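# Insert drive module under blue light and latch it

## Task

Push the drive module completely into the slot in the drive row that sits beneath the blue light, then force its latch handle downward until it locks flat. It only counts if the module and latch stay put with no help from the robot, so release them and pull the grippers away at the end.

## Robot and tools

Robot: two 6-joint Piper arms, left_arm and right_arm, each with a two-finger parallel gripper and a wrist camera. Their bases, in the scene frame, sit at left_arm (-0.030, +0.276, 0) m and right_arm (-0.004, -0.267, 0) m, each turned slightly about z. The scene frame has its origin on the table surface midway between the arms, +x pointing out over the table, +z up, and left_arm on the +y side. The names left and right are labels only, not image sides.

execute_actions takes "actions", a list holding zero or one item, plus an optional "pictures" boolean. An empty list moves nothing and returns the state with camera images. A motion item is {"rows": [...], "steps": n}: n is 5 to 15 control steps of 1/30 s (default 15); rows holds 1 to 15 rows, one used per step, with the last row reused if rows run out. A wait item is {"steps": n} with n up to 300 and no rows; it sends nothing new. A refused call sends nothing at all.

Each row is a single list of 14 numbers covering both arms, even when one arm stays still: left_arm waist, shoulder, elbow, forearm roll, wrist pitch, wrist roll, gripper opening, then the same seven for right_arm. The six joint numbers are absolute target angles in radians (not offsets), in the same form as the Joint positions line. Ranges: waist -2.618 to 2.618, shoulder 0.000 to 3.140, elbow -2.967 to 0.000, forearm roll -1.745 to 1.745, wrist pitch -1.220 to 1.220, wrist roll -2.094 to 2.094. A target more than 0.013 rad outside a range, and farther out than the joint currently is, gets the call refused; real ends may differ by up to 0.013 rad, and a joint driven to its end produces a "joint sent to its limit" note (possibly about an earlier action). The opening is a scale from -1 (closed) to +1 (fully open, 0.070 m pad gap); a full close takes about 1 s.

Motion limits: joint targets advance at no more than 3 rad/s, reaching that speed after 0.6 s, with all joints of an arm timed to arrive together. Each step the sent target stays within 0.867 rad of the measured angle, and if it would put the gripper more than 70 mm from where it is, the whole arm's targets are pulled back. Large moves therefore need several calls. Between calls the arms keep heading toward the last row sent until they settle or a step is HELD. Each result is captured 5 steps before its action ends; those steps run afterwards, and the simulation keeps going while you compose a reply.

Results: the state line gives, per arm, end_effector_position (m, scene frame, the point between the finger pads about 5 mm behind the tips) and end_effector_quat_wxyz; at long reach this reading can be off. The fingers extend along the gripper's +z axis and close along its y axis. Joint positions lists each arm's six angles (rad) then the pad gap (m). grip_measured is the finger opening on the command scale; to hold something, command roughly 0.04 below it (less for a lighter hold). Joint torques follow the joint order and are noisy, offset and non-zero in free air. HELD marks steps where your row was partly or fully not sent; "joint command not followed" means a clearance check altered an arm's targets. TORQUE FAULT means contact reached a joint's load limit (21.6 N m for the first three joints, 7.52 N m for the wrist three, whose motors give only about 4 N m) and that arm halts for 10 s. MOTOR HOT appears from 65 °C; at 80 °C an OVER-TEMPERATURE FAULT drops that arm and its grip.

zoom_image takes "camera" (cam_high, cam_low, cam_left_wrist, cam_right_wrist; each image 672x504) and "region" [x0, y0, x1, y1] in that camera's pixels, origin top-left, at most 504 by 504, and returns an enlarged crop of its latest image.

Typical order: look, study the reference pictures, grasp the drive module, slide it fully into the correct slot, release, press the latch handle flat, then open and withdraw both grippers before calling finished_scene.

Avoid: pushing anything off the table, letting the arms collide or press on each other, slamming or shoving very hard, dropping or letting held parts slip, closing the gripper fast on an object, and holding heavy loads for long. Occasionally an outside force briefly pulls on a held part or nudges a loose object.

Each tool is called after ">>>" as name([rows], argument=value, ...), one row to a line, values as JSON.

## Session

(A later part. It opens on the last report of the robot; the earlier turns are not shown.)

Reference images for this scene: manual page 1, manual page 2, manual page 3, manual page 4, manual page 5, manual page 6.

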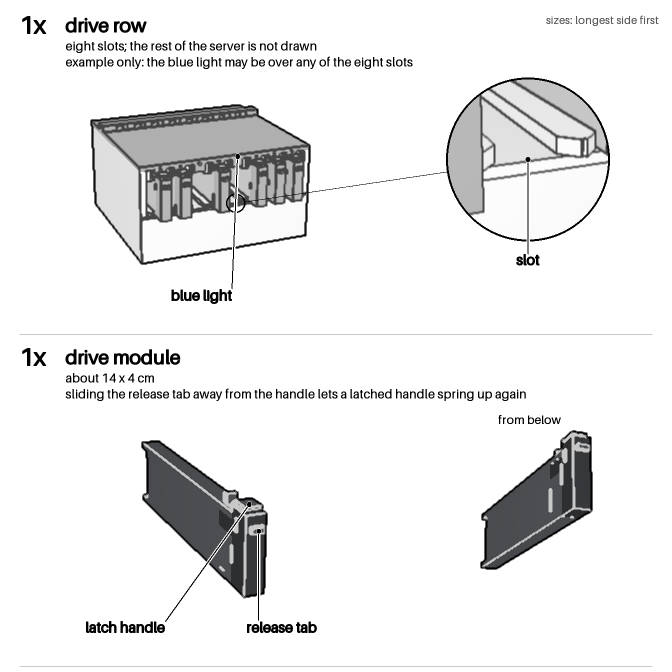

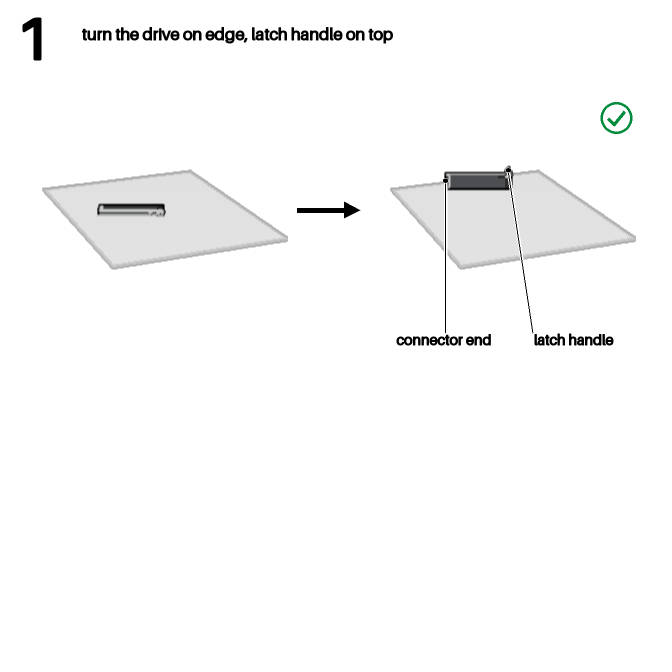

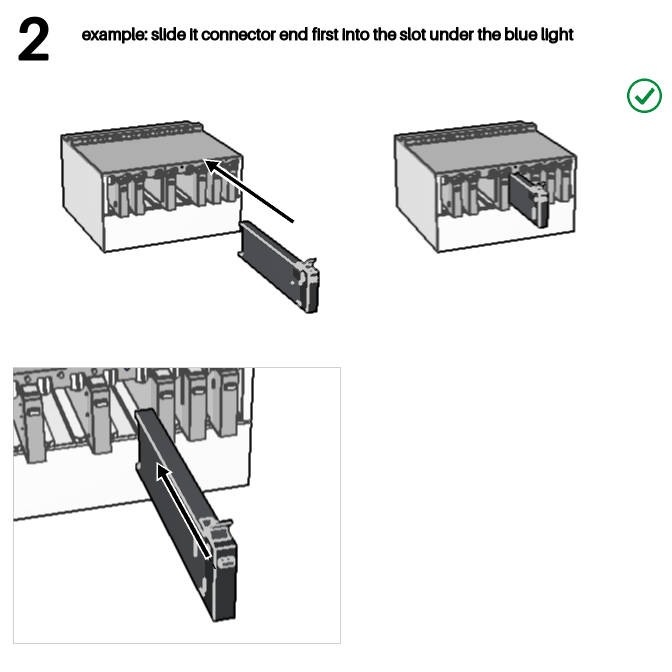

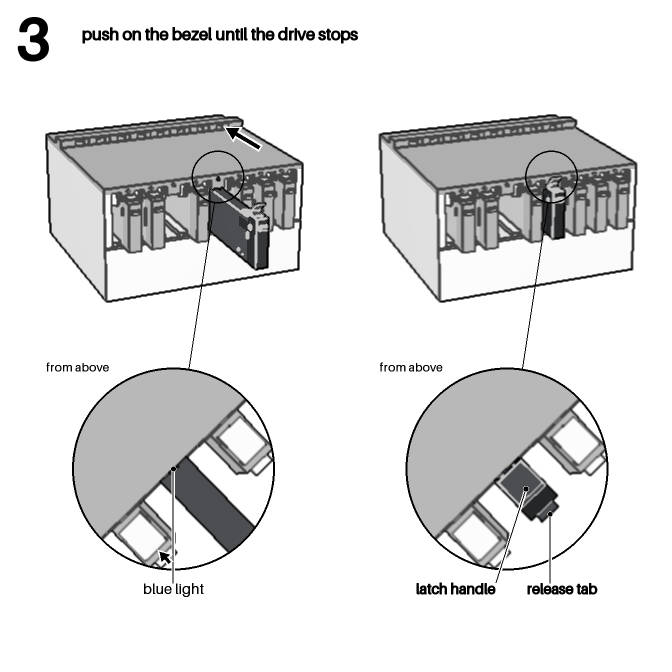

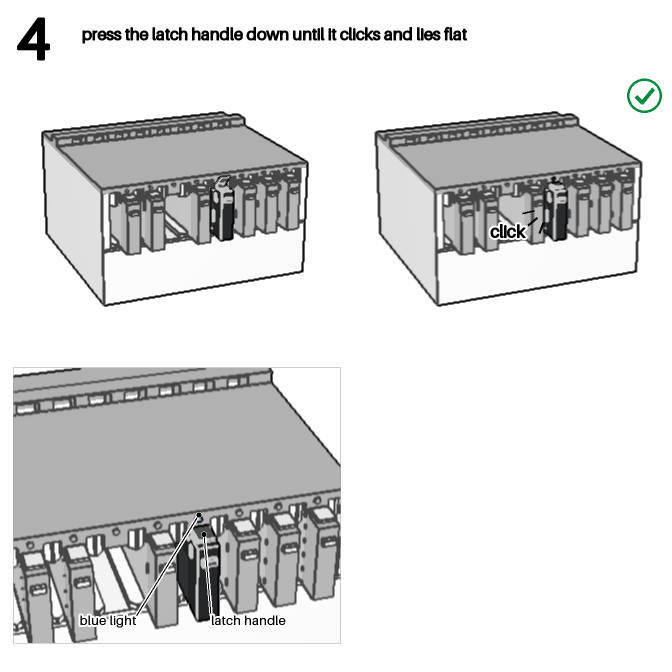

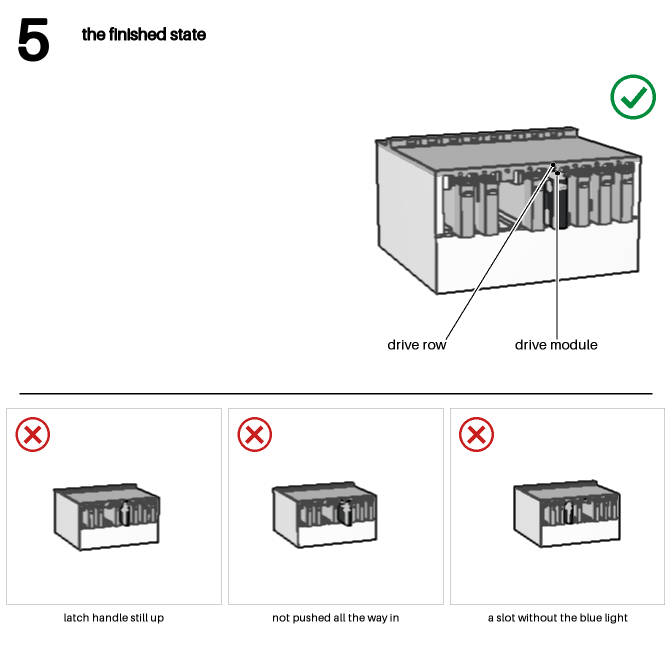

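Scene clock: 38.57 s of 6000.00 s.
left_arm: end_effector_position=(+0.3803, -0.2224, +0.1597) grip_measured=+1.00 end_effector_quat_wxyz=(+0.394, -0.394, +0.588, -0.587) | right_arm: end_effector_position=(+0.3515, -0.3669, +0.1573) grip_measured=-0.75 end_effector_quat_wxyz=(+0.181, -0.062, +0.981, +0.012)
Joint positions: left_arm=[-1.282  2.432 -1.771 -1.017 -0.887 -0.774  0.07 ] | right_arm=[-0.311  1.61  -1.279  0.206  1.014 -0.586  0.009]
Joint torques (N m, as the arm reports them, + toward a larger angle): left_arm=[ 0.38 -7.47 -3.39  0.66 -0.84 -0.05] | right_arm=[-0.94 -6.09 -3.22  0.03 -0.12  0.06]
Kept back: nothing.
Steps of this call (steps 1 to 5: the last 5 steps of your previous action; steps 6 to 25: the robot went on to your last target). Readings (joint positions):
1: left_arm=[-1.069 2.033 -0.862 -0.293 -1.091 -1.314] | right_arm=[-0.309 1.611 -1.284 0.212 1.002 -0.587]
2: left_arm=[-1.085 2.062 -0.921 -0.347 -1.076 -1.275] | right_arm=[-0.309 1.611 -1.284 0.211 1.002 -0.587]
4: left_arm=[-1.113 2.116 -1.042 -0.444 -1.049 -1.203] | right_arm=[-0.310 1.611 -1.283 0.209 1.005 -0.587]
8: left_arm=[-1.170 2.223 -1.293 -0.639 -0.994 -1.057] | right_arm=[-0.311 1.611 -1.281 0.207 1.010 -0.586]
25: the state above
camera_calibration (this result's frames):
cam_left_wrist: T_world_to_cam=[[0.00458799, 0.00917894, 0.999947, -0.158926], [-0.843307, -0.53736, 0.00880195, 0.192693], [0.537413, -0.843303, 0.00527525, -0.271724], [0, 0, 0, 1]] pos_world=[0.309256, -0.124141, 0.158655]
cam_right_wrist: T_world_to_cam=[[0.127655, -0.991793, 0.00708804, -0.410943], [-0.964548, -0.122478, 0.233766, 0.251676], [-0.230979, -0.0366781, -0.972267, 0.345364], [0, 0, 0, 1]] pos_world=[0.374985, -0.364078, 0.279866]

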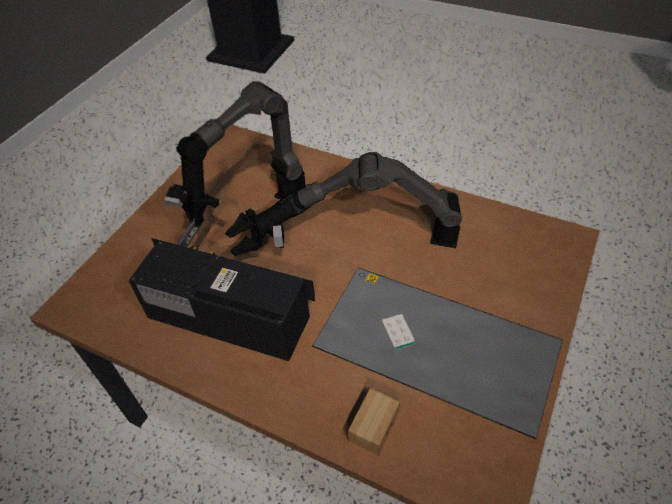

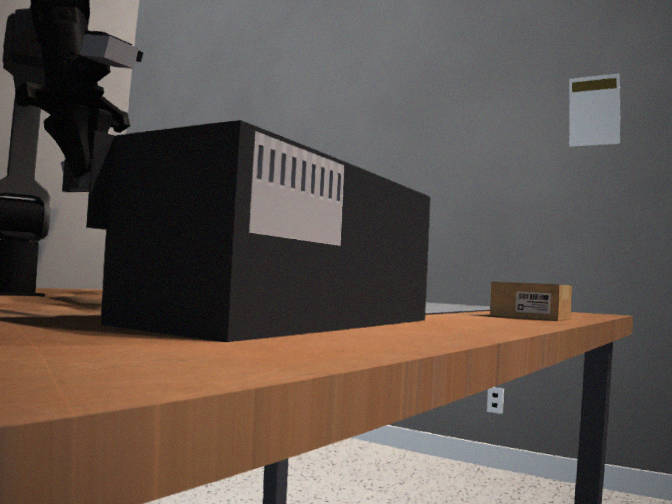

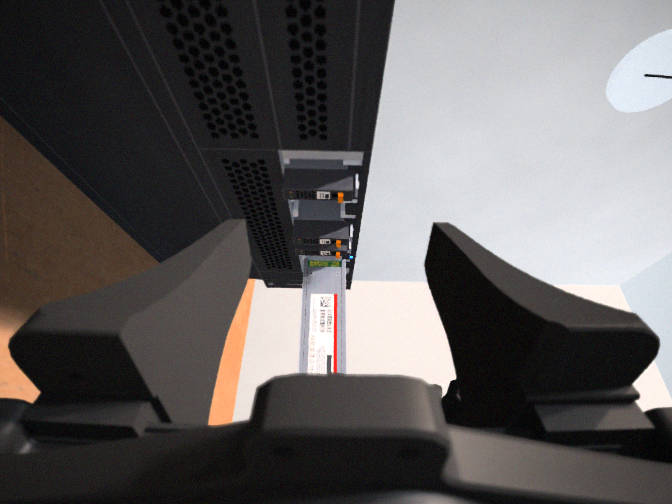

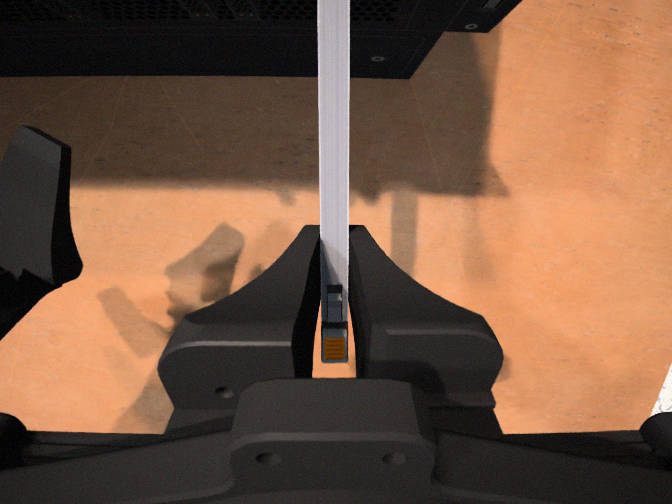

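>>> execute_actions([
  {"rows": [[-1.281,2.432,-1.771,-1.017,-0.887,-0.7745,1,-0.38,1.475,-1.11,0.234,0.993,-0.67,-1]], "steps": 15},
])

>>> execute_actions([
  {"steps": 8},
], pictures=true)

>>> zoom_image(camera="cam_left_wrist", region=[260,210,380,330])

Scene clock: 39.40 s of 6000.00 s.
left_arm: end_effector_position=(+0.3806, -0.2221, +0.1597) grip_measured=+1.00 end_effector_quat_wxyz=(+0.394, -0.394, +0.588, -0.587) | right_arm: end_effector_position=(+0.3086, -0.3687, +0.1534) grip_measured=-0.75 end_effector_quat_wxyz=(+0.181, -0.061, +0.981, +0.011)
Joint positions: left_arm=[-1.281  2.432 -1.771 -1.017 -0.887 -0.774  0.07 ] | right_arm=[-0.378  1.478 -1.115  0.232  0.996 -0.667  0.009]
Joint torques (N m, as the arm reports them, + toward a larger angle): left_arm=[ 0.44 -7.95 -3.29  0.67 -1.04 -0.2 ] | right_arm=[-0.01 -3.87 -4.22  0.42 -0.46  0.  ]
Steps of this call (steps 1 to 15: the robot went on to your last target; steps 16 to 25: the first 10 steps of this action). Readings (joint positions):
16: left_arm=[-1.281 2.432 -1.771 -1.017 -0.887 -0.774] | right_arm=[-0.311 1.610 -1.279 0.206 1.014 -0.586]
17: left_arm=[-1.281 2.432 -1.771 -1.017 -0.887 -0.774] | right_arm=[-0.312 1.608 -1.276 0.206 1.014 -0.587]
19: left_arm=[-1.281 2.432 -1.771 -1.017 -0.887 -0.774] | right_arm=[-0.323 1.589 -1.251 0.208 1.011 -0.599]
23: left_arm=[-1.281 2.432 -1.771 -1.017 -0.887 -0.774] | right_arm=[-0.365 1.504 -1.147 0.226 0.999 -0.651]
25: the state above

Scene clock: 39.67 s of 6000.00 s.
left_arm: end_effector_position=(+0.3806, -0.2221, +0.1597) grip_measured=+1.00 end_effector_quat_wxyz=(+0.394, -0.394, +0.588, -0.587) | right_arm: end_effector_position=(+0.3073, -0.3687, +0.1532) grip_measured=-0.75 end_effector_quat_wxyz=(+0.182, -0.061, +0.981, +0.011)
Joint positions: left_arm=[-1.281  2.432 -1.771 -1.017 -0.887 -0.774  0.07 ] | right_arm=[-0.381  1.474 -1.109  0.234  0.993 -0.671  0.009]
Joint torques (N m, as the arm reports them, + toward a larger angle): left_arm=[ 0.25 -7.92 -3.28  0.63 -1.11 -0.23] | right_arm=[ 0.57 -3.94 -4.89  0.4  -0.36  0.06]
Kept back: nothing.
Steps of this call (steps 1 to 5: the last 5 steps of your previous action; steps 6 to 8: the robot went on to your last target). Readings (joint positions):
1: left_arm=[-1.281 2.432 -1.771 -1.017 -0.887 -0.774] | right_arm=[-0.380 1.473 -1.109 0.233 0.994 -0.670]
2: left_arm=[-1.281 2.432 -1.771 -1.017 -0.887 -0.774] | right_arm=[-0.381 1.472 -1.107 0.234 0.994 -0.671]
4: left_arm=[-1.281 2.432 -1.771 -1.017 -0.887 -0.774] | right_arm=[-0.381 1.472 -1.107 0.234 0.993 -0.671]
8: the state above
camera_calibration (this result's frames):
cam_left_wrist: T_world_to_cam=[[0.00457845, 0.00914421, 0.999948, -0.158923], [-0.842968, -0.537892, 0.00877854, 0.192854], [0.537944, -0.842964, 0.00524556, -0.271792], [0, 0, 0, 1]] pos_world=[0.309506, -0.123923, 0.158647]
cam_right_wrist: T_world_to_cam=[[0.125425, -0.992073, 0.00775938, -0.40659], [-0.965237, -0.120217, 0.232089, 0.211161], [-0.229317, -0.0365994, -0.972664, 0.330667], [0, 0, 0, 1]] pos_world=[0.330644, -0.365879, 0.275774]

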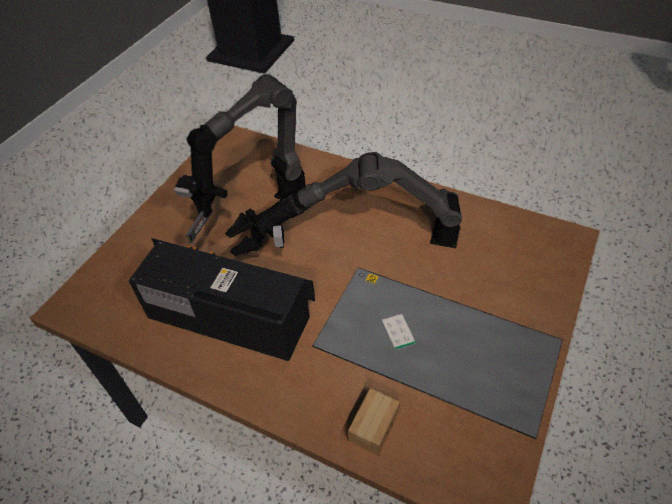

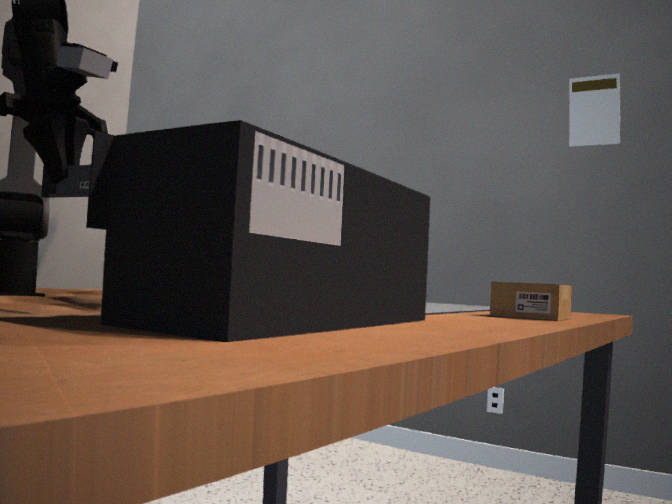

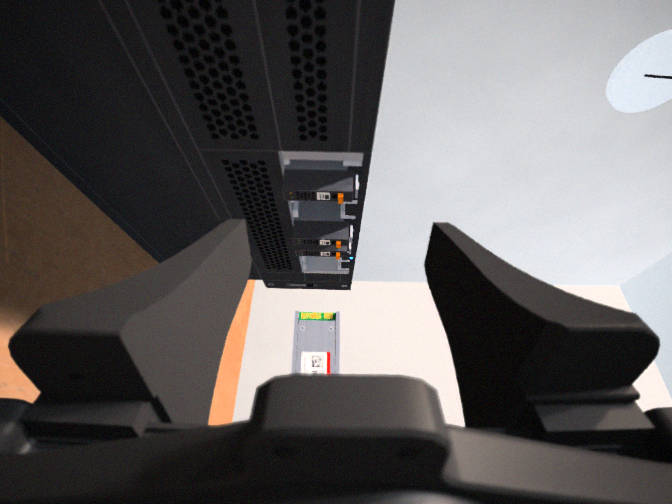

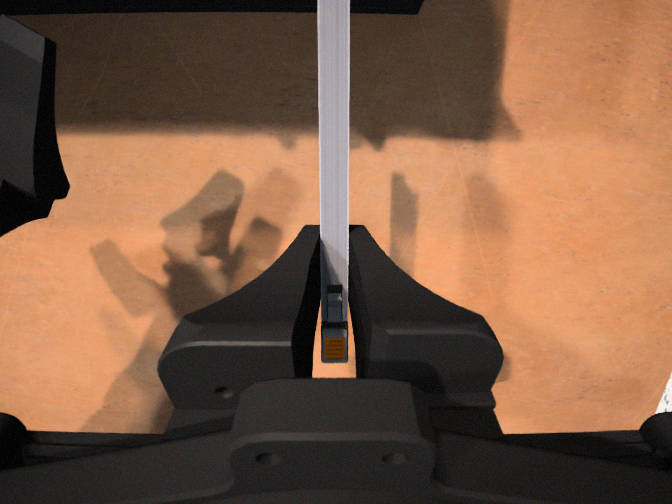

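Region (260, 210, 380, 330) of cam_left_wrist's 672x504 image, scaled by 4.200, with more detail than that image has.

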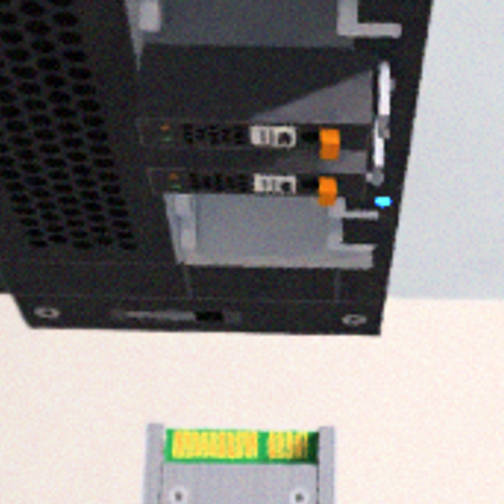

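>>> execute_actions([
  {"rows": [[-1.281,2.432,-1.771,-1.017,-0.887,-0.7745,1,-0.3142,1.6048,-1.2666,0.2067,1.007,-0.5899,-1]], "steps": 15},
])

>>> execute_actions([
  {"steps": 12},
], pictures=true)

>>> zoom_image(camera="cam_left_wrist", region=[260,210,380,330])

Scene clock: 40.33 s of 6000.00 s.
left_arm: end_effector_position=(+0.3807, -0.2221, +0.1597) grip_measured=+1.00 end_effector_quat_wxyz=(+0.394, -0.394, +0.588, -0.587) | right_arm: end_effector_position=(+0.3494, -0.3672, +0.1555) grip_measured=-0.75 end_effector_quat_wxyz=(+0.182, -0.061, +0.981, +0.012)
Joint positions: left_arm=[-1.281  2.432 -1.771 -1.017 -0.887 -0.774  0.07 ] | right_arm=[-0.315  1.604 -1.265  0.208  1.005 -0.591  0.009]
Joint torques (N m, as the arm reports them, + toward a larger angle): left_arm=[ 0.39 -8.35 -3.2   0.65 -1.11 -0.23] | right_arm=[-0.58 -6.05 -3.75  0.02 -0.01 -0.09]
Steps of this call (steps 1 to 10: the robot went on to your last target; steps 11 to 20: the first 10 steps of this action). Readings (joint positions):
11: left_arm=[-1.281 2.432 -1.771 -1.017 -0.887 -0.774] | right_arm=[-0.380 1.475 -1.110 0.234 0.993 -0.670]
12: left_arm=[-1.281 2.432 -1.771 -1.017 -0.887 -0.774] | right_arm=[-0.379 1.477 -1.113 0.234 0.993 -0.668]
14: left_arm=[-1.281 2.432 -1.771 -1.017 -0.887 -0.774] | right_arm=[-0.368 1.497 -1.138 0.231 0.995 -0.656]
18: left_arm=[-1.281 2.432 -1.771 -1.017 -0.887 -0.774] | right_arm=[-0.326 1.581 -1.239 0.213 1.002 -0.604]
20: the state above

Scene clock: 40.73 s of 6000.00 s.
left_arm: end_effector_position=(+0.3807, -0.2221, +0.1597) grip_measured=+1.00 end_effector_quat_wxyz=(+0.394, -0.394, +0.588, -0.587) | right_arm: end_effector_position=(+0.3496, -0.3672, +0.1557) grip_measured=-0.75 end_effector_quat_wxyz=(+0.181, -0.061, +0.981, +0.012)
Joint positions: left_arm=[-1.281  2.432 -1.771 -1.017 -0.887 -0.774  0.07 ] | right_arm=[-0.314  1.605 -1.267  0.207  1.007 -0.59   0.009]
Joint torques (N m, as the arm reports them, + toward a larger angle): left_arm=[ 0.32 -8.3  -3.25  0.64 -1.11 -0.26] | right_arm=[-0.88 -5.96 -3.25  0.04 -0.11 -0.19]
Kept back: nothing.
Steps of this call (steps 1 to 5: the last 5 steps of your previous action; steps 6 to 12: the robot went on to your last target). Readings (joint positions):
1: left_arm=[-1.281 2.432 -1.771 -1.017 -0.887 -0.774] | right_arm=[-0.313 1.608 -1.269 0.207 1.006 -0.589]
2: left_arm=[-1.281 2.432 -1.771 -1.017 -0.887 -0.774] | right_arm=[-0.313 1.608 -1.269 0.207 1.006 -0.589]
4: left_arm=[-1.281 2.432 -1.771 -1.017 -0.887 -0.774] | right_arm=[-0.313 1.607 -1.269 0.207 1.007 -0.589]
8: left_arm=[-1.281 2.432 -1.771 -1.017 -0.887 -0.774] | right_arm=[-0.314 1.606 -1.268 0.207 1.007 -0.589]
12: the state above
camera_calibration (this result's frames):
cam_left_wrist: T_world_to_cam=[[0.00452204, 0.00939612, 0.999946, -0.158878], [-0.842887, -0.538018, 0.00886733, 0.192809], [0.538072, -0.842881, 0.00548693, -0.271842], [0, 0, 0, 1]] pos_world=[0.309505, -0.123902, 0.158651]
cam_right_wrist: T_world_to_cam=[[0.126393, -0.991954, 0.00724217, -0.410626], [-0.964662, -0.121207, 0.233958, 0.250658], [-0.231198, -0.0365569, -0.97222, 0.343491], [0, 0, 0, 1]] pos_world=[0.373115, -0.364384, 0.278279]

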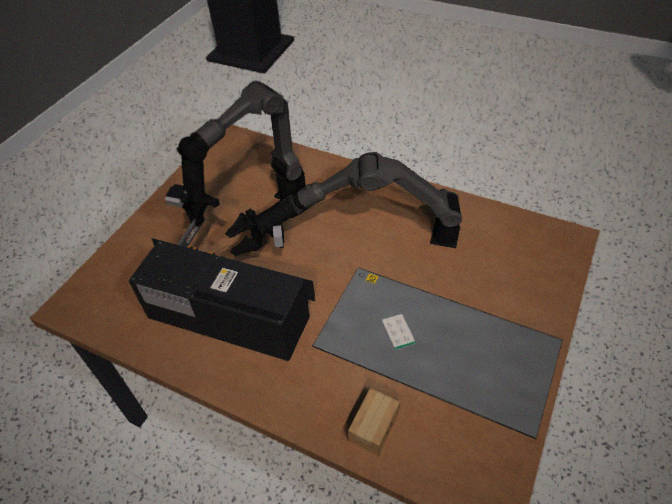

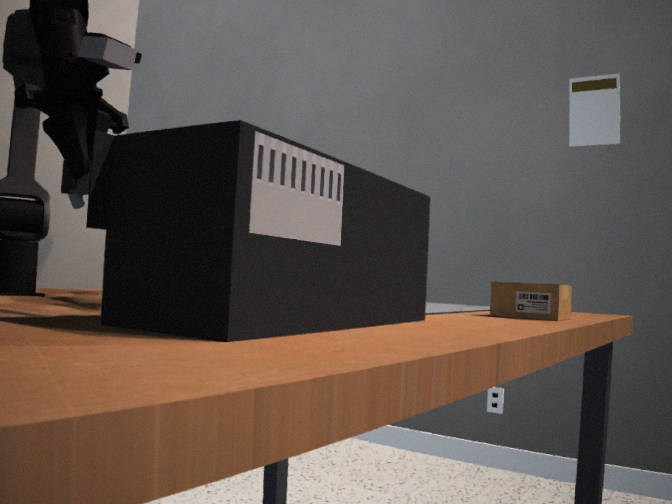

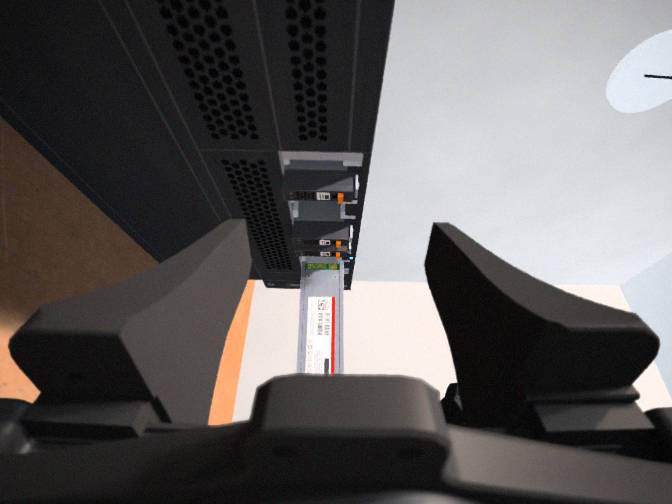

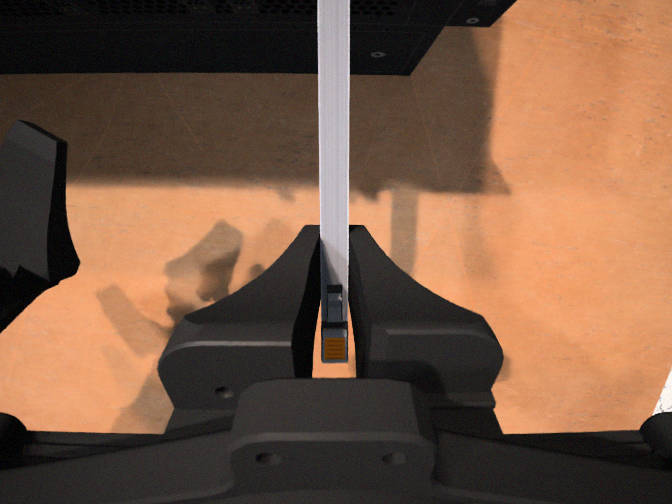

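Region (260, 210, 380, 330) of cam_left_wrist's 672x504 image, scaled by 4.200, with more detail than that image has.

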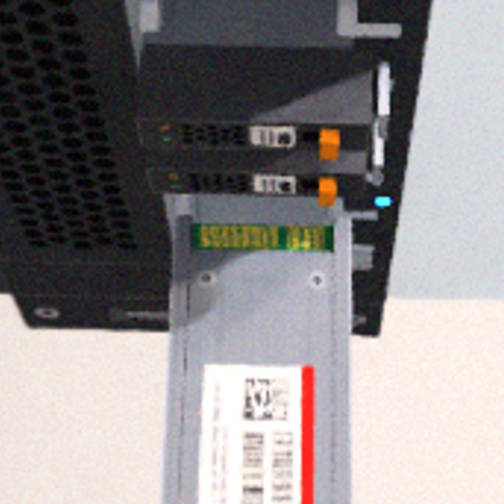

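>>> execute_actions([
  {"rows": [[-1.281,2.432,-1.771,-1.017,-0.887,-0.7745,1,-0.3127,1.6079,-1.2704,0.2061,1.0075,-0.588,-1],[-1.281,2.432,-1.771,-1.017,-0.887,-0.7745,1,-0.3112,1.611,-1.2743,0.2055,1.0079,-0.5862,-1],[-1.281,2.432,-1.771,-1.017,-0.887,-0.7745,1,-0.3097,1.6141,-1.2781,0.2048,1.0084,-0.5843,-1],[-1.281,2.432,-1.771,-1.017,-0.887,-0.7745,1,-0.3082,1.6172,-1.282,0.2042,1.0088,-0.5825,-1],[-1.281,2.432,-1.771,-1.017,-0.887,-0.7745,1,-0.3067,1.6202,-1.2858,0.2036,1.0093,-0.5806,-1],[-1.281,2.432,-1.771,-1.017,-0.887,-0.7745,1,-0.3052,1.6233,-1.2897,0.203,1.0097,-0.5788,-1],[-1.281,2.432,-1.771,-1.017,-0.887,-0.7745,1,-0.3037,1.6264,-1.2935,0.2023,1.0102,-0.5769,-1],[-1.281,2.432,-1.771,-1.017,-0.887,-0.7745,1,-0.3022,1.6295,-1.2974,0.2017,1.0107,-0.5751,-1],[-1.281,2.432,-1.771,-1.017,-0.887,-0.7745,1,-0.3007,1.6326,-1.3012,0.2011,1.0111,-0.5732,-1]], "steps": 15},
])

>>> execute_actions([
  {"steps": 4},
])

Scene clock: 41.43 s of 6000.00 s.
left_arm: end_effector_position=(+0.3807, -0.2221, +0.1599) grip_measured=+1.00 end_effector_quat_wxyz=(+0.394, -0.394, +0.587, -0.587) | right_arm: end_effector_position=(+0.3561, -0.3665, +0.1554) grip_measured=-0.75 end_effector_quat_wxyz=(+0.177, -0.062, +0.982, +0.012)
Joint positions: left_arm=[-1.281  2.432 -1.771 -1.017 -0.887 -0.775  0.07 ] | right_arm=[-0.302  1.631 -1.299  0.198  1.018 -0.573  0.009]
Joint torques (N m, as the arm reports them, + toward a larger angle): left_arm=[ 0.4  -8.47 -3.32  0.65 -1.11 -0.25] | right_arm=[ 1.69 -5.12 -5.38  0.8  -1.66 -0.11]
Steps of this call (steps 1 to 11: the robot went on to your last target; steps 12 to 21: the first 10 steps of this action). Readings (joint positions):
12: left_arm=[-1.281 2.432 -1.771 -1.017 -0.887 -0.775] | right_arm=[-0.314 1.605 -1.267 0.207 1.007 -0.590]
13: left_arm=[-1.281 2.432 -1.771 -1.017 -0.887 -0.775] | right_arm=[-0.314 1.606 -1.268 0.206 1.007 -0.589]
15: left_arm=[-1.281 2.432 -1.771 -1.017 -0.887 -0.775] | right_arm=[-0.311 1.612 -1.276 0.205 1.008 -0.585]
19: left_arm=[-1.281 2.432 -1.771 -1.017 -0.887 -0.775] | right_arm=[-0.304 1.625 -1.292 0.202 1.011 -0.577]
21: the state above

Scene clock: 41.60 s of 6000.00 s.
left_arm: end_effector_position=(+0.3807, -0.2221, +0.1599) grip_measured=+1.00 end_effector_quat_wxyz=(+0.394, -0.394, +0.587, -0.587) | right_arm: end_effector_position=(+0.3562, -0.3665, +0.1552) grip_measured=-0.75 end_effector_quat_wxyz=(+0.177, -0.062, +0.982, +0.012)
Joint positions: left_arm=[-1.281  2.432 -1.771 -1.017 -0.887 -0.775  0.07 ] | right_arm=[-0.302  1.631 -1.299  0.198  1.018 -0.573  0.009]
Joint torques (N m, as the arm reports them, + toward a larger angle): left_arm=[ 0.47 -8.49 -3.33  0.66 -1.08 -0.22] | right_arm=[ 2.42 -4.41 -6.06  1.04 -1.96 -0.02]
Kept back: nothing.
Steps of this call (steps 1 to 5: the last 5 steps of your previous action). Readings (joint positions):
1: left_arm=[-1.281 2.432 -1.771 -1.017 -0.887 -0.775] | right_arm=[-0.302 1.631 -1.299 0.198 1.018 -0.573]
2: left_arm=[-1.281 2.432 -1.771 -1.017 -0.887 -0.775] | right_arm=[-0.302 1.631 -1.299 0.198 1.018 -0.573]
4: left_arm=[-1.281 2.432 -1.771 -1.017 -0.887 -0.775] | right_arm=[-0.302 1.631 -1.299 0.198 1.018 -0.573]
5: the state above

>>> execute_actions([
  {"rows": [[-1.281,2.432,-1.771,-1.017,-0.887,-0.7745,1,-0.3082,1.6172,-1.282,0.2042,1.0088,-0.5825,-1],[-1.281,2.432,-1.771,-1.017,-0.887,-0.7745,1,-0.3082,1.6172,-1.282,0.2042,1.0088,-0.5825,-1],[-1.281,2.432,-1.771,-1.017,-0.887,-0.7745,1,-0.3082,1.6172,-1.282,0.2042,1.0088,-0.5825,-1],[-1.281,2.432,-1.771,-1.017,-0.887,-0.7745,1,-0.3082,1.6172,-1.282,0.2042,1.0088,-0.5825,-1],[-1.281,2.432,-1.771,-1.017,-0.887,-0.7745,1,-0.2982,1.6141,-1.2781,0.2048,1.0084,-0.5843,-1],[-1.281,2.432,-1.771,-1.017,-0.887,-0.7745,1,-0.2982,1.6141,-1.2781,0.2048,1.0084,-0.5843,-1],[-1.281,2.432,-1.771,-1.017,-0.887,-0.7745,1,-0.2982,1.6141,-1.2781,0.2048,1.0084,-0.5843,-1],[-1.281,2.432,-1.771,-1.017,-0.887,-0.7745,1,-0.2982,1.6141,-1.2781,0.2048,1.0084,-0.5843,-1],[-1.281,2.432,-1.771,-1.017,-0.887,-0.7745,1,-0.2982,1.6141,-1.2781,0.2048,1.0084,-0.5843,-1],[-1.281,2.432,-1.771,-1.017,-0.887,-0.7745,1,-0.2982,1.6141,-1.2781,0.2048,1.0084,-0.5843,-1],[-1.281,2.432,-1.771,-1.017,-0.887,-0.7745,1,-0.2967,1.6172,-1.282,0.2042,1.0088,-0.5825,-1],[-1.281,2.432,-1.771,-1.017,-0.887,-0.7745,1,-0.2952,1.6202,-1.2858,0.2036,1.0093,-0.5806,-1],[-1.281,2.432,-1.771,-1.017,-0.887,-0.7745,1,-0.2937,1.6233,-1.2897,0.203,1.0097,-0.5788,-1],[-1.281,2.432,-1.771,-1.017,-0.887,-0.7745,1,-0.2922,1.6264,-1.2935,0.2023,1.0102,-0.5769,-1],[-1.281,2.432,-1.771,-1.017,-0.887,-0.7745,1,-0.2907,1.6295,-1.2974,0.2017,1.0107,-0.5751,-1]], "steps": 15},
])

>>> execute_actions([
  {"steps": 9},
])

Scene clock: 42.37 s of 6000.00 s.
left_arm: end_effector_position=(+0.3807, -0.2221, +0.1599) grip_measured=+1.00 end_effector_quat_wxyz=(+0.394, -0.394, +0.587, -0.587) | right_arm: end_effector_position=(+0.3558, -0.3637, +0.1567) grip_measured=-0.75 end_effector_quat_wxyz=(+0.185, -0.065, +0.980, +0.011)
Joint positions: left_arm=[-1.281  2.432 -1.771 -1.017 -0.887 -0.775  0.07 ] | right_arm=[-0.299  1.616 -1.281  0.207  1.001 -0.583  0.009]
Joint torques (N m, as the arm reports them, + toward a larger angle): left_arm=[ 0.4  -8.38 -3.42  0.64 -1.12 -0.25] | right_arm=[ 3.03 -6.35 -4.5   0.99 -1.   -0.47]
Steps of this call (steps 1 to 13: the robot went on to your last target; steps 14 to 23: the first 10 steps of this action). Readings (joint positions):
14: left_arm=[-1.281 2.432 -1.771 -1.017 -0.887 -0.775] | right_arm=[-0.302 1.633 -1.299 0.199 1.017 -0.573]
15: left_arm=[-1.281 2.432 -1.771 -1.017 -0.887 -0.775] | right_arm=[-0.302 1.631 -1.298 0.200 1.016 -0.574]
17: left_arm=[-1.281 2.432 -1.771 -1.017 -0.887 -0.775] | right_arm=[-0.306 1.621 -1.286 0.208 1.002 -0.582]
21: left_arm=[-1.281 2.432 -1.771 -1.017 -0.887 -0.775] | right_arm=[-0.298 1.616 -1.281 0.207 1.001 -0.583]
23: the state above

Scene clock: 42.67 s of 6000.00 s.
left_arm: end_effector_position=(+0.3807, -0.2221, +0.1599) grip_measured=+1.00 end_effector_quat_wxyz=(+0.394, -0.394, +0.587, -0.587) | right_arm: end_effector_position=(+0.3563, -0.3627, +0.1555) grip_measured=-0.74 end_effector_quat_wxyz=(+0.178, -0.067, +0.982, +0.012)
Joint positions: left_arm=[-1.281  2.432 -1.771 -1.017 -0.887 -0.775  0.07 ] | right_arm=[-0.292  1.627 -1.295  0.198  1.017 -0.575  0.009]
Joint torques (N m, as the arm reports them, + toward a larger angle): left_arm=[ 0.43 -8.62 -3.3   0.64 -1.11 -0.24] | right_arm=[ 5.83 -4.   -7.34  2.08 -2.76 -0.37]
Kept back: nothing.
Steps of this call (steps 1 to 5: the last 5 steps of your previous action; steps 6 to 9: the robot went on to your last target). Readings (joint positions):
1: left_arm=[-1.281 2.432 -1.771 -1.017 -0.887 -0.775] | right_arm=[-0.298 1.616 -1.281 0.207 1.001 -0.583]
2: left_arm=[-1.281 2.432 -1.771 -1.017 -0.887 -0.775] | right_arm=[-0.298 1.617 -1.282 0.206 1.002 -0.582]
4: left_arm=[-1.281 2.432 -1.771 -1.017 -0.887 -0.775] | right_arm=[-0.295 1.621 -1.288 0.202 1.009 -0.579]
8: left_arm=[-1.281 2.432 -1.771 -1.017 -0.887 -0.775] | right_arm=[-0.292 1.627 -1.295 0.198 1.017 -0.575]
9: the state above

>>> execute_actions([
  {"rows": [[-1.281,2.432,-1.771,-1.017,-0.887,-0.7745,1,-0.3142,1.6048,-1.2666,0.2067,1.007,-0.5899,-1]], "steps": 15},
])

>>> execute_actions([
  {"steps": 12},
], pictures=true)

>>> zoom_image(camera="cam_left_wrist", region=[260,210,420,370])

Scene clock: 43.27 s of 6000.00 s.
left_arm: end_effector_position=(+0.3807, -0.2221, +0.1599) grip_measured=+1.00 end_effector_quat_wxyz=(+0.394, -0.394, +0.587, -0.587) | right_arm: end_effector_position=(+0.3532, -0.3664, +0.1577) grip_measured=-0.75 end_effector_quat_wxyz=(+0.188, -0.062, +0.980, +0.011)
Joint positions: left_arm=[-1.281  2.432 -1.771 -1.017 -0.887 -0.775  0.07 ] | right_arm=[-0.311  1.606 -1.271  0.213  0.997 -0.592  0.009]
Joint torques (N m, as the arm reports them, + toward a larger angle): left_arm=[ 0.42 -8.5  -3.37  0.66 -1.11 -0.22] | right_arm=[-0.95 -5.76 -3.21  0.08 -0.17  0.08]
Steps of this call (steps 1 to 8: the robot went on to your last target; steps 9 to 18: the first 10 steps of this action). Readings (joint positions):
9: left_arm=[-1.281 2.432 -1.771 -1.017 -0.887 -0.775] | right_arm=[-0.291 1.629 -1.295 0.199 1.017 -0.575]
10: left_arm=[-1.281 2.432 -1.771 -1.017 -0.887 -0.775] | right_arm=[-0.293 1.628 -1.294 0.201 1.016 -0.576]
12: left_arm=[-1.281 2.432 -1.771 -1.017 -0.887 -0.775] | right_arm=[-0.305 1.614 -1.279 0.214 0.996 -0.588]
16: left_arm=[-1.281 2.432 -1.771 -1.017 -0.887 -0.775] | right_arm=[-0.310 1.606 -1.273 0.217 0.992 -0.592]
18: the state above

Scene clock: 43.67 s of 6000.00 s.
left_arm: end_effector_position=(+0.3807, -0.2221, +0.1599) grip_measured=+1.00 end_effector_quat_wxyz=(+0.394, -0.394, +0.587, -0.587) | right_arm: end_effector_position=(+0.3497, -0.3672, +0.1558) grip_measured=-0.75 end_effector_quat_wxyz=(+0.182, -0.062, +0.981, +0.011)
Joint positions: left_arm=[-1.281  2.432 -1.771 -1.017 -0.887 -0.775  0.07 ] | right_arm=[-0.314  1.605 -1.267  0.207  1.006 -0.59   0.009]
Joint torques (N m, as the arm reports them, + toward a larger angle): left_arm=[ 0.41 -8.54 -3.36  0.62 -1.09 -0.23] | right_arm=[-0.78 -6.01 -3.25  0.02 -0.09  0.07]
Kept back: nothing.
Steps of this call (steps 1 to 5: the last 5 steps of your previous action; steps 6 to 12: the robot went on to your last target). Readings (joint positions):
1: left_arm=[-1.281 2.432 -1.771 -1.017 -0.887 -0.775] | right_arm=[-0.312 1.606 -1.270 0.212 0.999 -0.591]
2: left_arm=[-1.281 2.432 -1.771 -1.017 -0.887 -0.775] | right_arm=[-0.312 1.606 -1.270 0.211 1.001 -0.591]
4: left_arm=[-1.281 2.432 -1.771 -1.017 -0.887 -0.775] | right_arm=[-0.313 1.606 -1.268 0.209 1.003 -0.591]
8: left_arm=[-1.281 2.432 -1.771 -1.017 -0.887 -0.775] | right_arm=[-0.314 1.606 -1.267 0.208 1.005 -0.590]
12: the state above
camera_calibration (this result's frames):
cam_left_wrist: T_world_to_cam=[[0.00441807, 0.00960483, 0.999944, -0.158938], [-0.842887, -0.538017, 0.00889199, 0.192806], [0.538073, -0.842879, 0.00571879, -0.271871], [0, 0, 0, 1]] pos_world=[0.309502, -0.123895, 0.158769]
cam_right_wrist: T_world_to_cam=[[0.12654, -0.991933, 0.00750529, -0.410733], [-0.964851, -0.121321, 0.233116, 0.250935], [-0.230325, -0.0367399, -0.97242, 0.343242], [0, 0, 0, 1]] pos_world=[0.373146, -0.364366, 0.278362]

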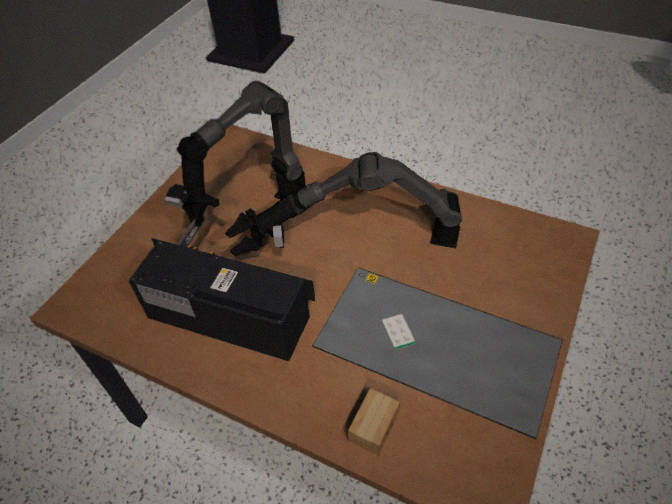

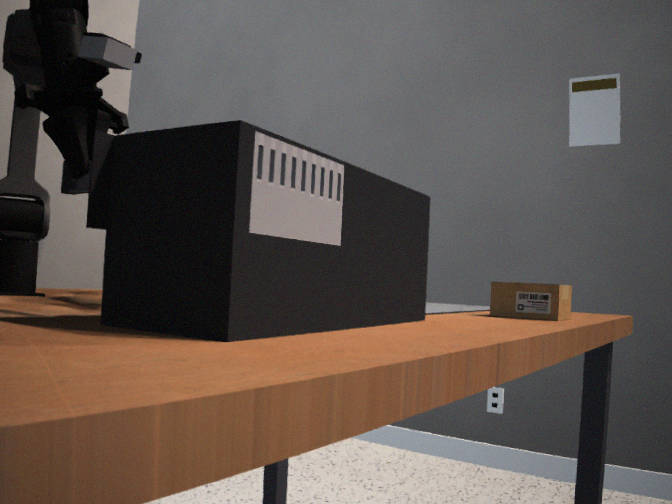

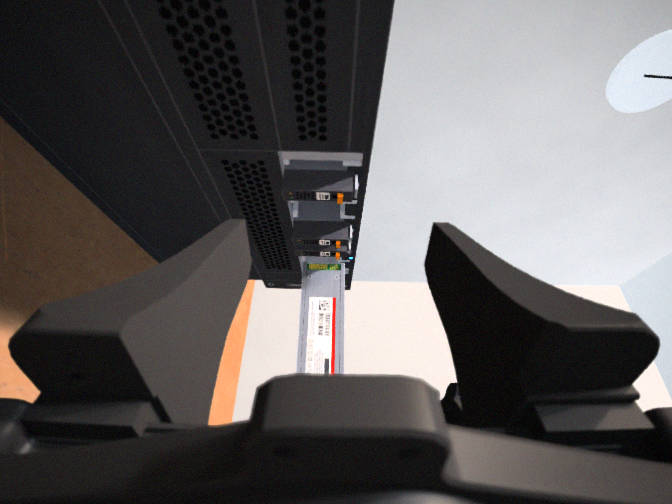

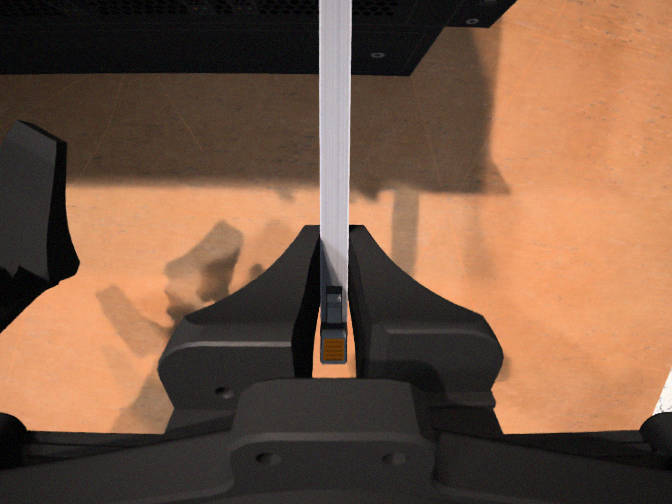

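Region (260, 210, 420, 370) of cam_left_wrist's 672x504 image, scaled by 3.150, with more detail than that image has.

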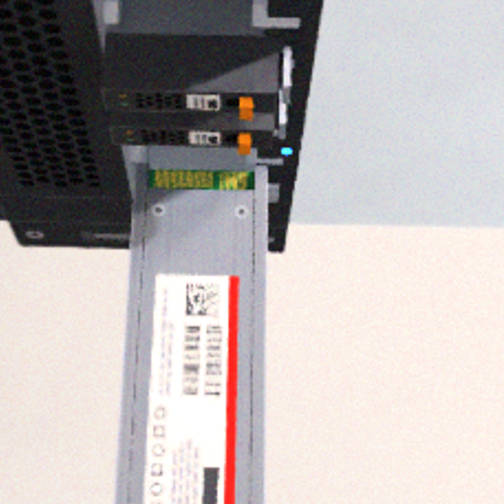

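>>> execute_actions([
  {"rows": [[-1.281,2.432,-1.771,-1.017,-0.887,-0.7745,1,-0.3133,1.6192,-1.2919,0.1843,1.0362,-0.5671,-1]], "steps": 15},
])

>>> execute_actions([
  {"steps": 10},
], pictures=true)

>>> zoom_image(camera="cam_left_wrist", region=[260,210,420,370])

Scene clock: 44.53 s of 6000.00 s.
left_arm: end_effector_position=(+0.3807, -0.2221, +0.1599) grip_measured=+1.00 end_effector_quat_wxyz=(+0.394, -0.394, +0.587, -0.587) | right_arm: end_effector_position=(+0.3479, -0.3706, +0.1559) grip_measured=-0.75 end_effector_quat_wxyz=(+0.168, -0.057, +0.984, +0.009)
Joint positions: left_arm=[-1.281  2.432 -1.771 -1.017 -0.887 -0.775  0.07 ] | right_arm=[-0.314  1.618 -1.291  0.183  1.037 -0.566  0.009]
Joint torques (N m, as the arm reports them, + toward a larger angle): left_arm=[ 0.29 -8.39 -3.38  0.65 -1.11 -0.22] | right_arm=[ 0.55 -4.71 -4.54  0.38 -0.39 -0.18]
Steps of this call (steps 1 to 15: the robot went on to your last target; step 16: nothing new was sent; steps 17 to 26: the first 10 steps of this action). Readings (joint positions):
17: left_arm=[-1.281 2.432 -1.771 -1.017 -0.887 -0.775] | right_arm=[-0.314 1.605 -1.267 0.207 1.007 -0.590]
18: left_arm=[-1.281 2.432 -1.771 -1.017 -0.887 -0.775] | right_arm=[-0.314 1.605 -1.268 0.204 1.010 -0.587]
20: left_arm=[-1.281 2.432 -1.771 -1.017 -0.887 -0.775] | right_arm=[-0.314 1.614 -1.285 0.188 1.032 -0.571]
24: left_arm=[-1.281 2.432 -1.771 -1.017 -0.887 -0.775] | right_arm=[-0.314 1.618 -1.291 0.182 1.038 -0.566]
26: the state above

Scene clock: 44.87 s of 6000.00 s.
left_arm: end_effector_position=(+0.3807, -0.2221, +0.1599) grip_measured=+1.00 end_effector_quat_wxyz=(+0.394, -0.394, +0.587, -0.587) | right_arm: end_effector_position=(+0.3484, -0.3703, +0.1558) grip_measured=-0.75 end_effector_quat_wxyz=(+0.169, -0.057, +0.984, +0.009)
Joint positions: left_arm=[-1.281  2.432 -1.771 -1.017 -0.887 -0.775  0.07 ] | right_arm=[-0.313  1.619 -1.292  0.184  1.036 -0.567  0.009]
Joint torques (N m, as the arm reports them, + toward a larger angle): left_arm=[ 0.33 -8.55 -3.33  0.65 -1.1  -0.23] | right_arm=[ 0.52 -4.83 -4.87  0.37 -0.37 -0.2 ]
Kept back: nothing.
Steps of this call (steps 1 to 5: the last 5 steps of your previous action; steps 6 to 10: the robot went on to your last target). Readings (joint positions):
1: left_arm=[-1.281 2.432 -1.771 -1.017 -0.887 -0.775] | right_arm=[-0.314 1.618 -1.291 0.183 1.037 -0.566]
2: left_arm=[-1.281 2.432 -1.771 -1.017 -0.887 -0.775] | right_arm=[-0.314 1.618 -1.291 0.183 1.037 -0.566]
4: left_arm=[-1.281 2.432 -1.771 -1.017 -0.887 -0.775] | right_arm=[-0.314 1.618 -1.291 0.184 1.037 -0.567]
8: left_arm=[-1.281 2.432 -1.771 -1.017 -0.887 -0.775] | right_arm=[-0.313 1.619 -1.291 0.184 1.036 -0.567]
10: the state above
camera_calibration (this result's frames):
cam_left_wrist: T_world_to_cam=[[0.00441807, 0.00960532, 0.999944, -0.158938], [-0.842887, -0.538018, 0.00889226, 0.192806], [0.538073, -0.842879, 0.0057192, -0.271871], [0, 0, 0, 1]] pos_world=[0.309502, -0.123895, 0.158769]
cam_right_wrist: T_world_to_cam=[[0.117063, -0.993085, 0.00880223, -0.410966], [-0.959584, -0.110821, 0.258685, 0.247404], [-0.255921, -0.038729, -0.965922, 0.350013], [0, 0, 0, 1]] pos_world=[0.375089, -0.367151, 0.277702]

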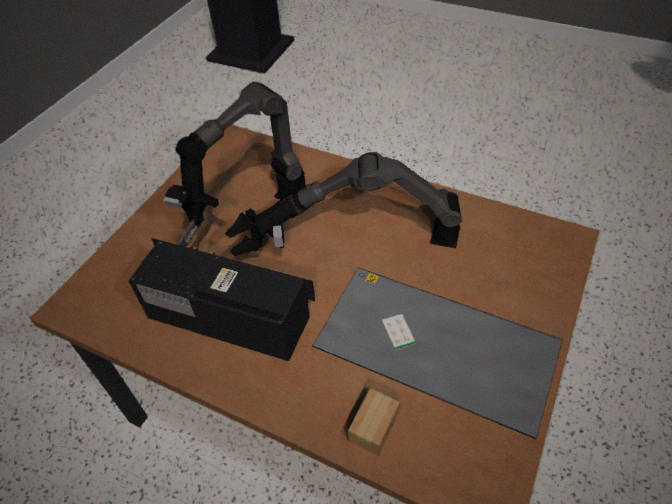

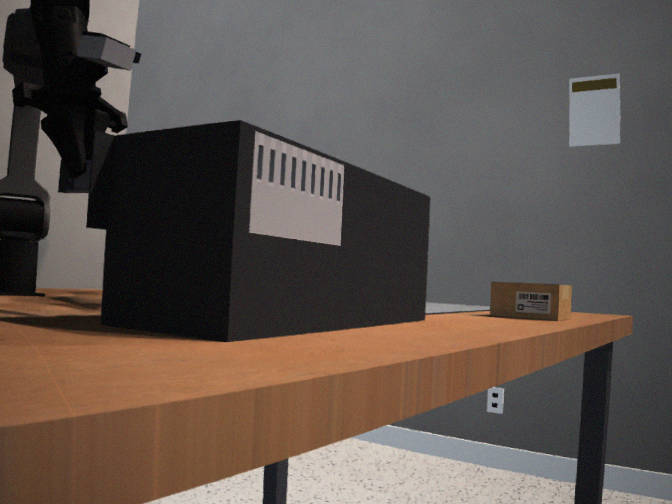

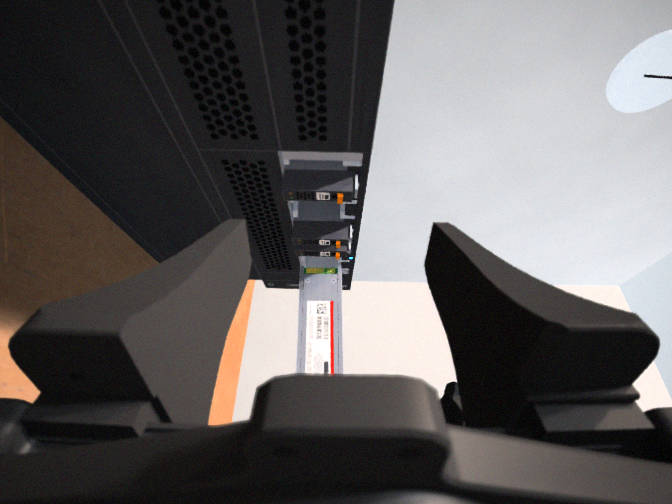

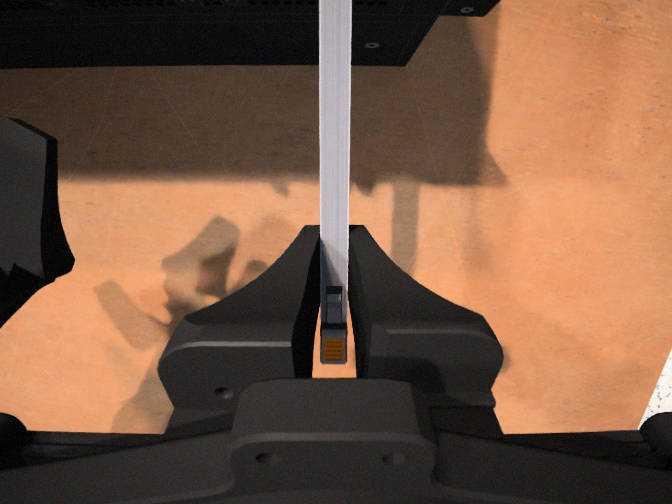

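Region (260, 210, 420, 370) of cam_left_wrist's 672x504 image, scaled by 3.150, with more detail than that image has.

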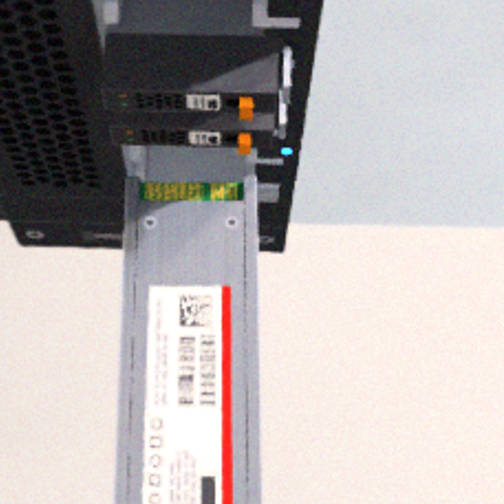

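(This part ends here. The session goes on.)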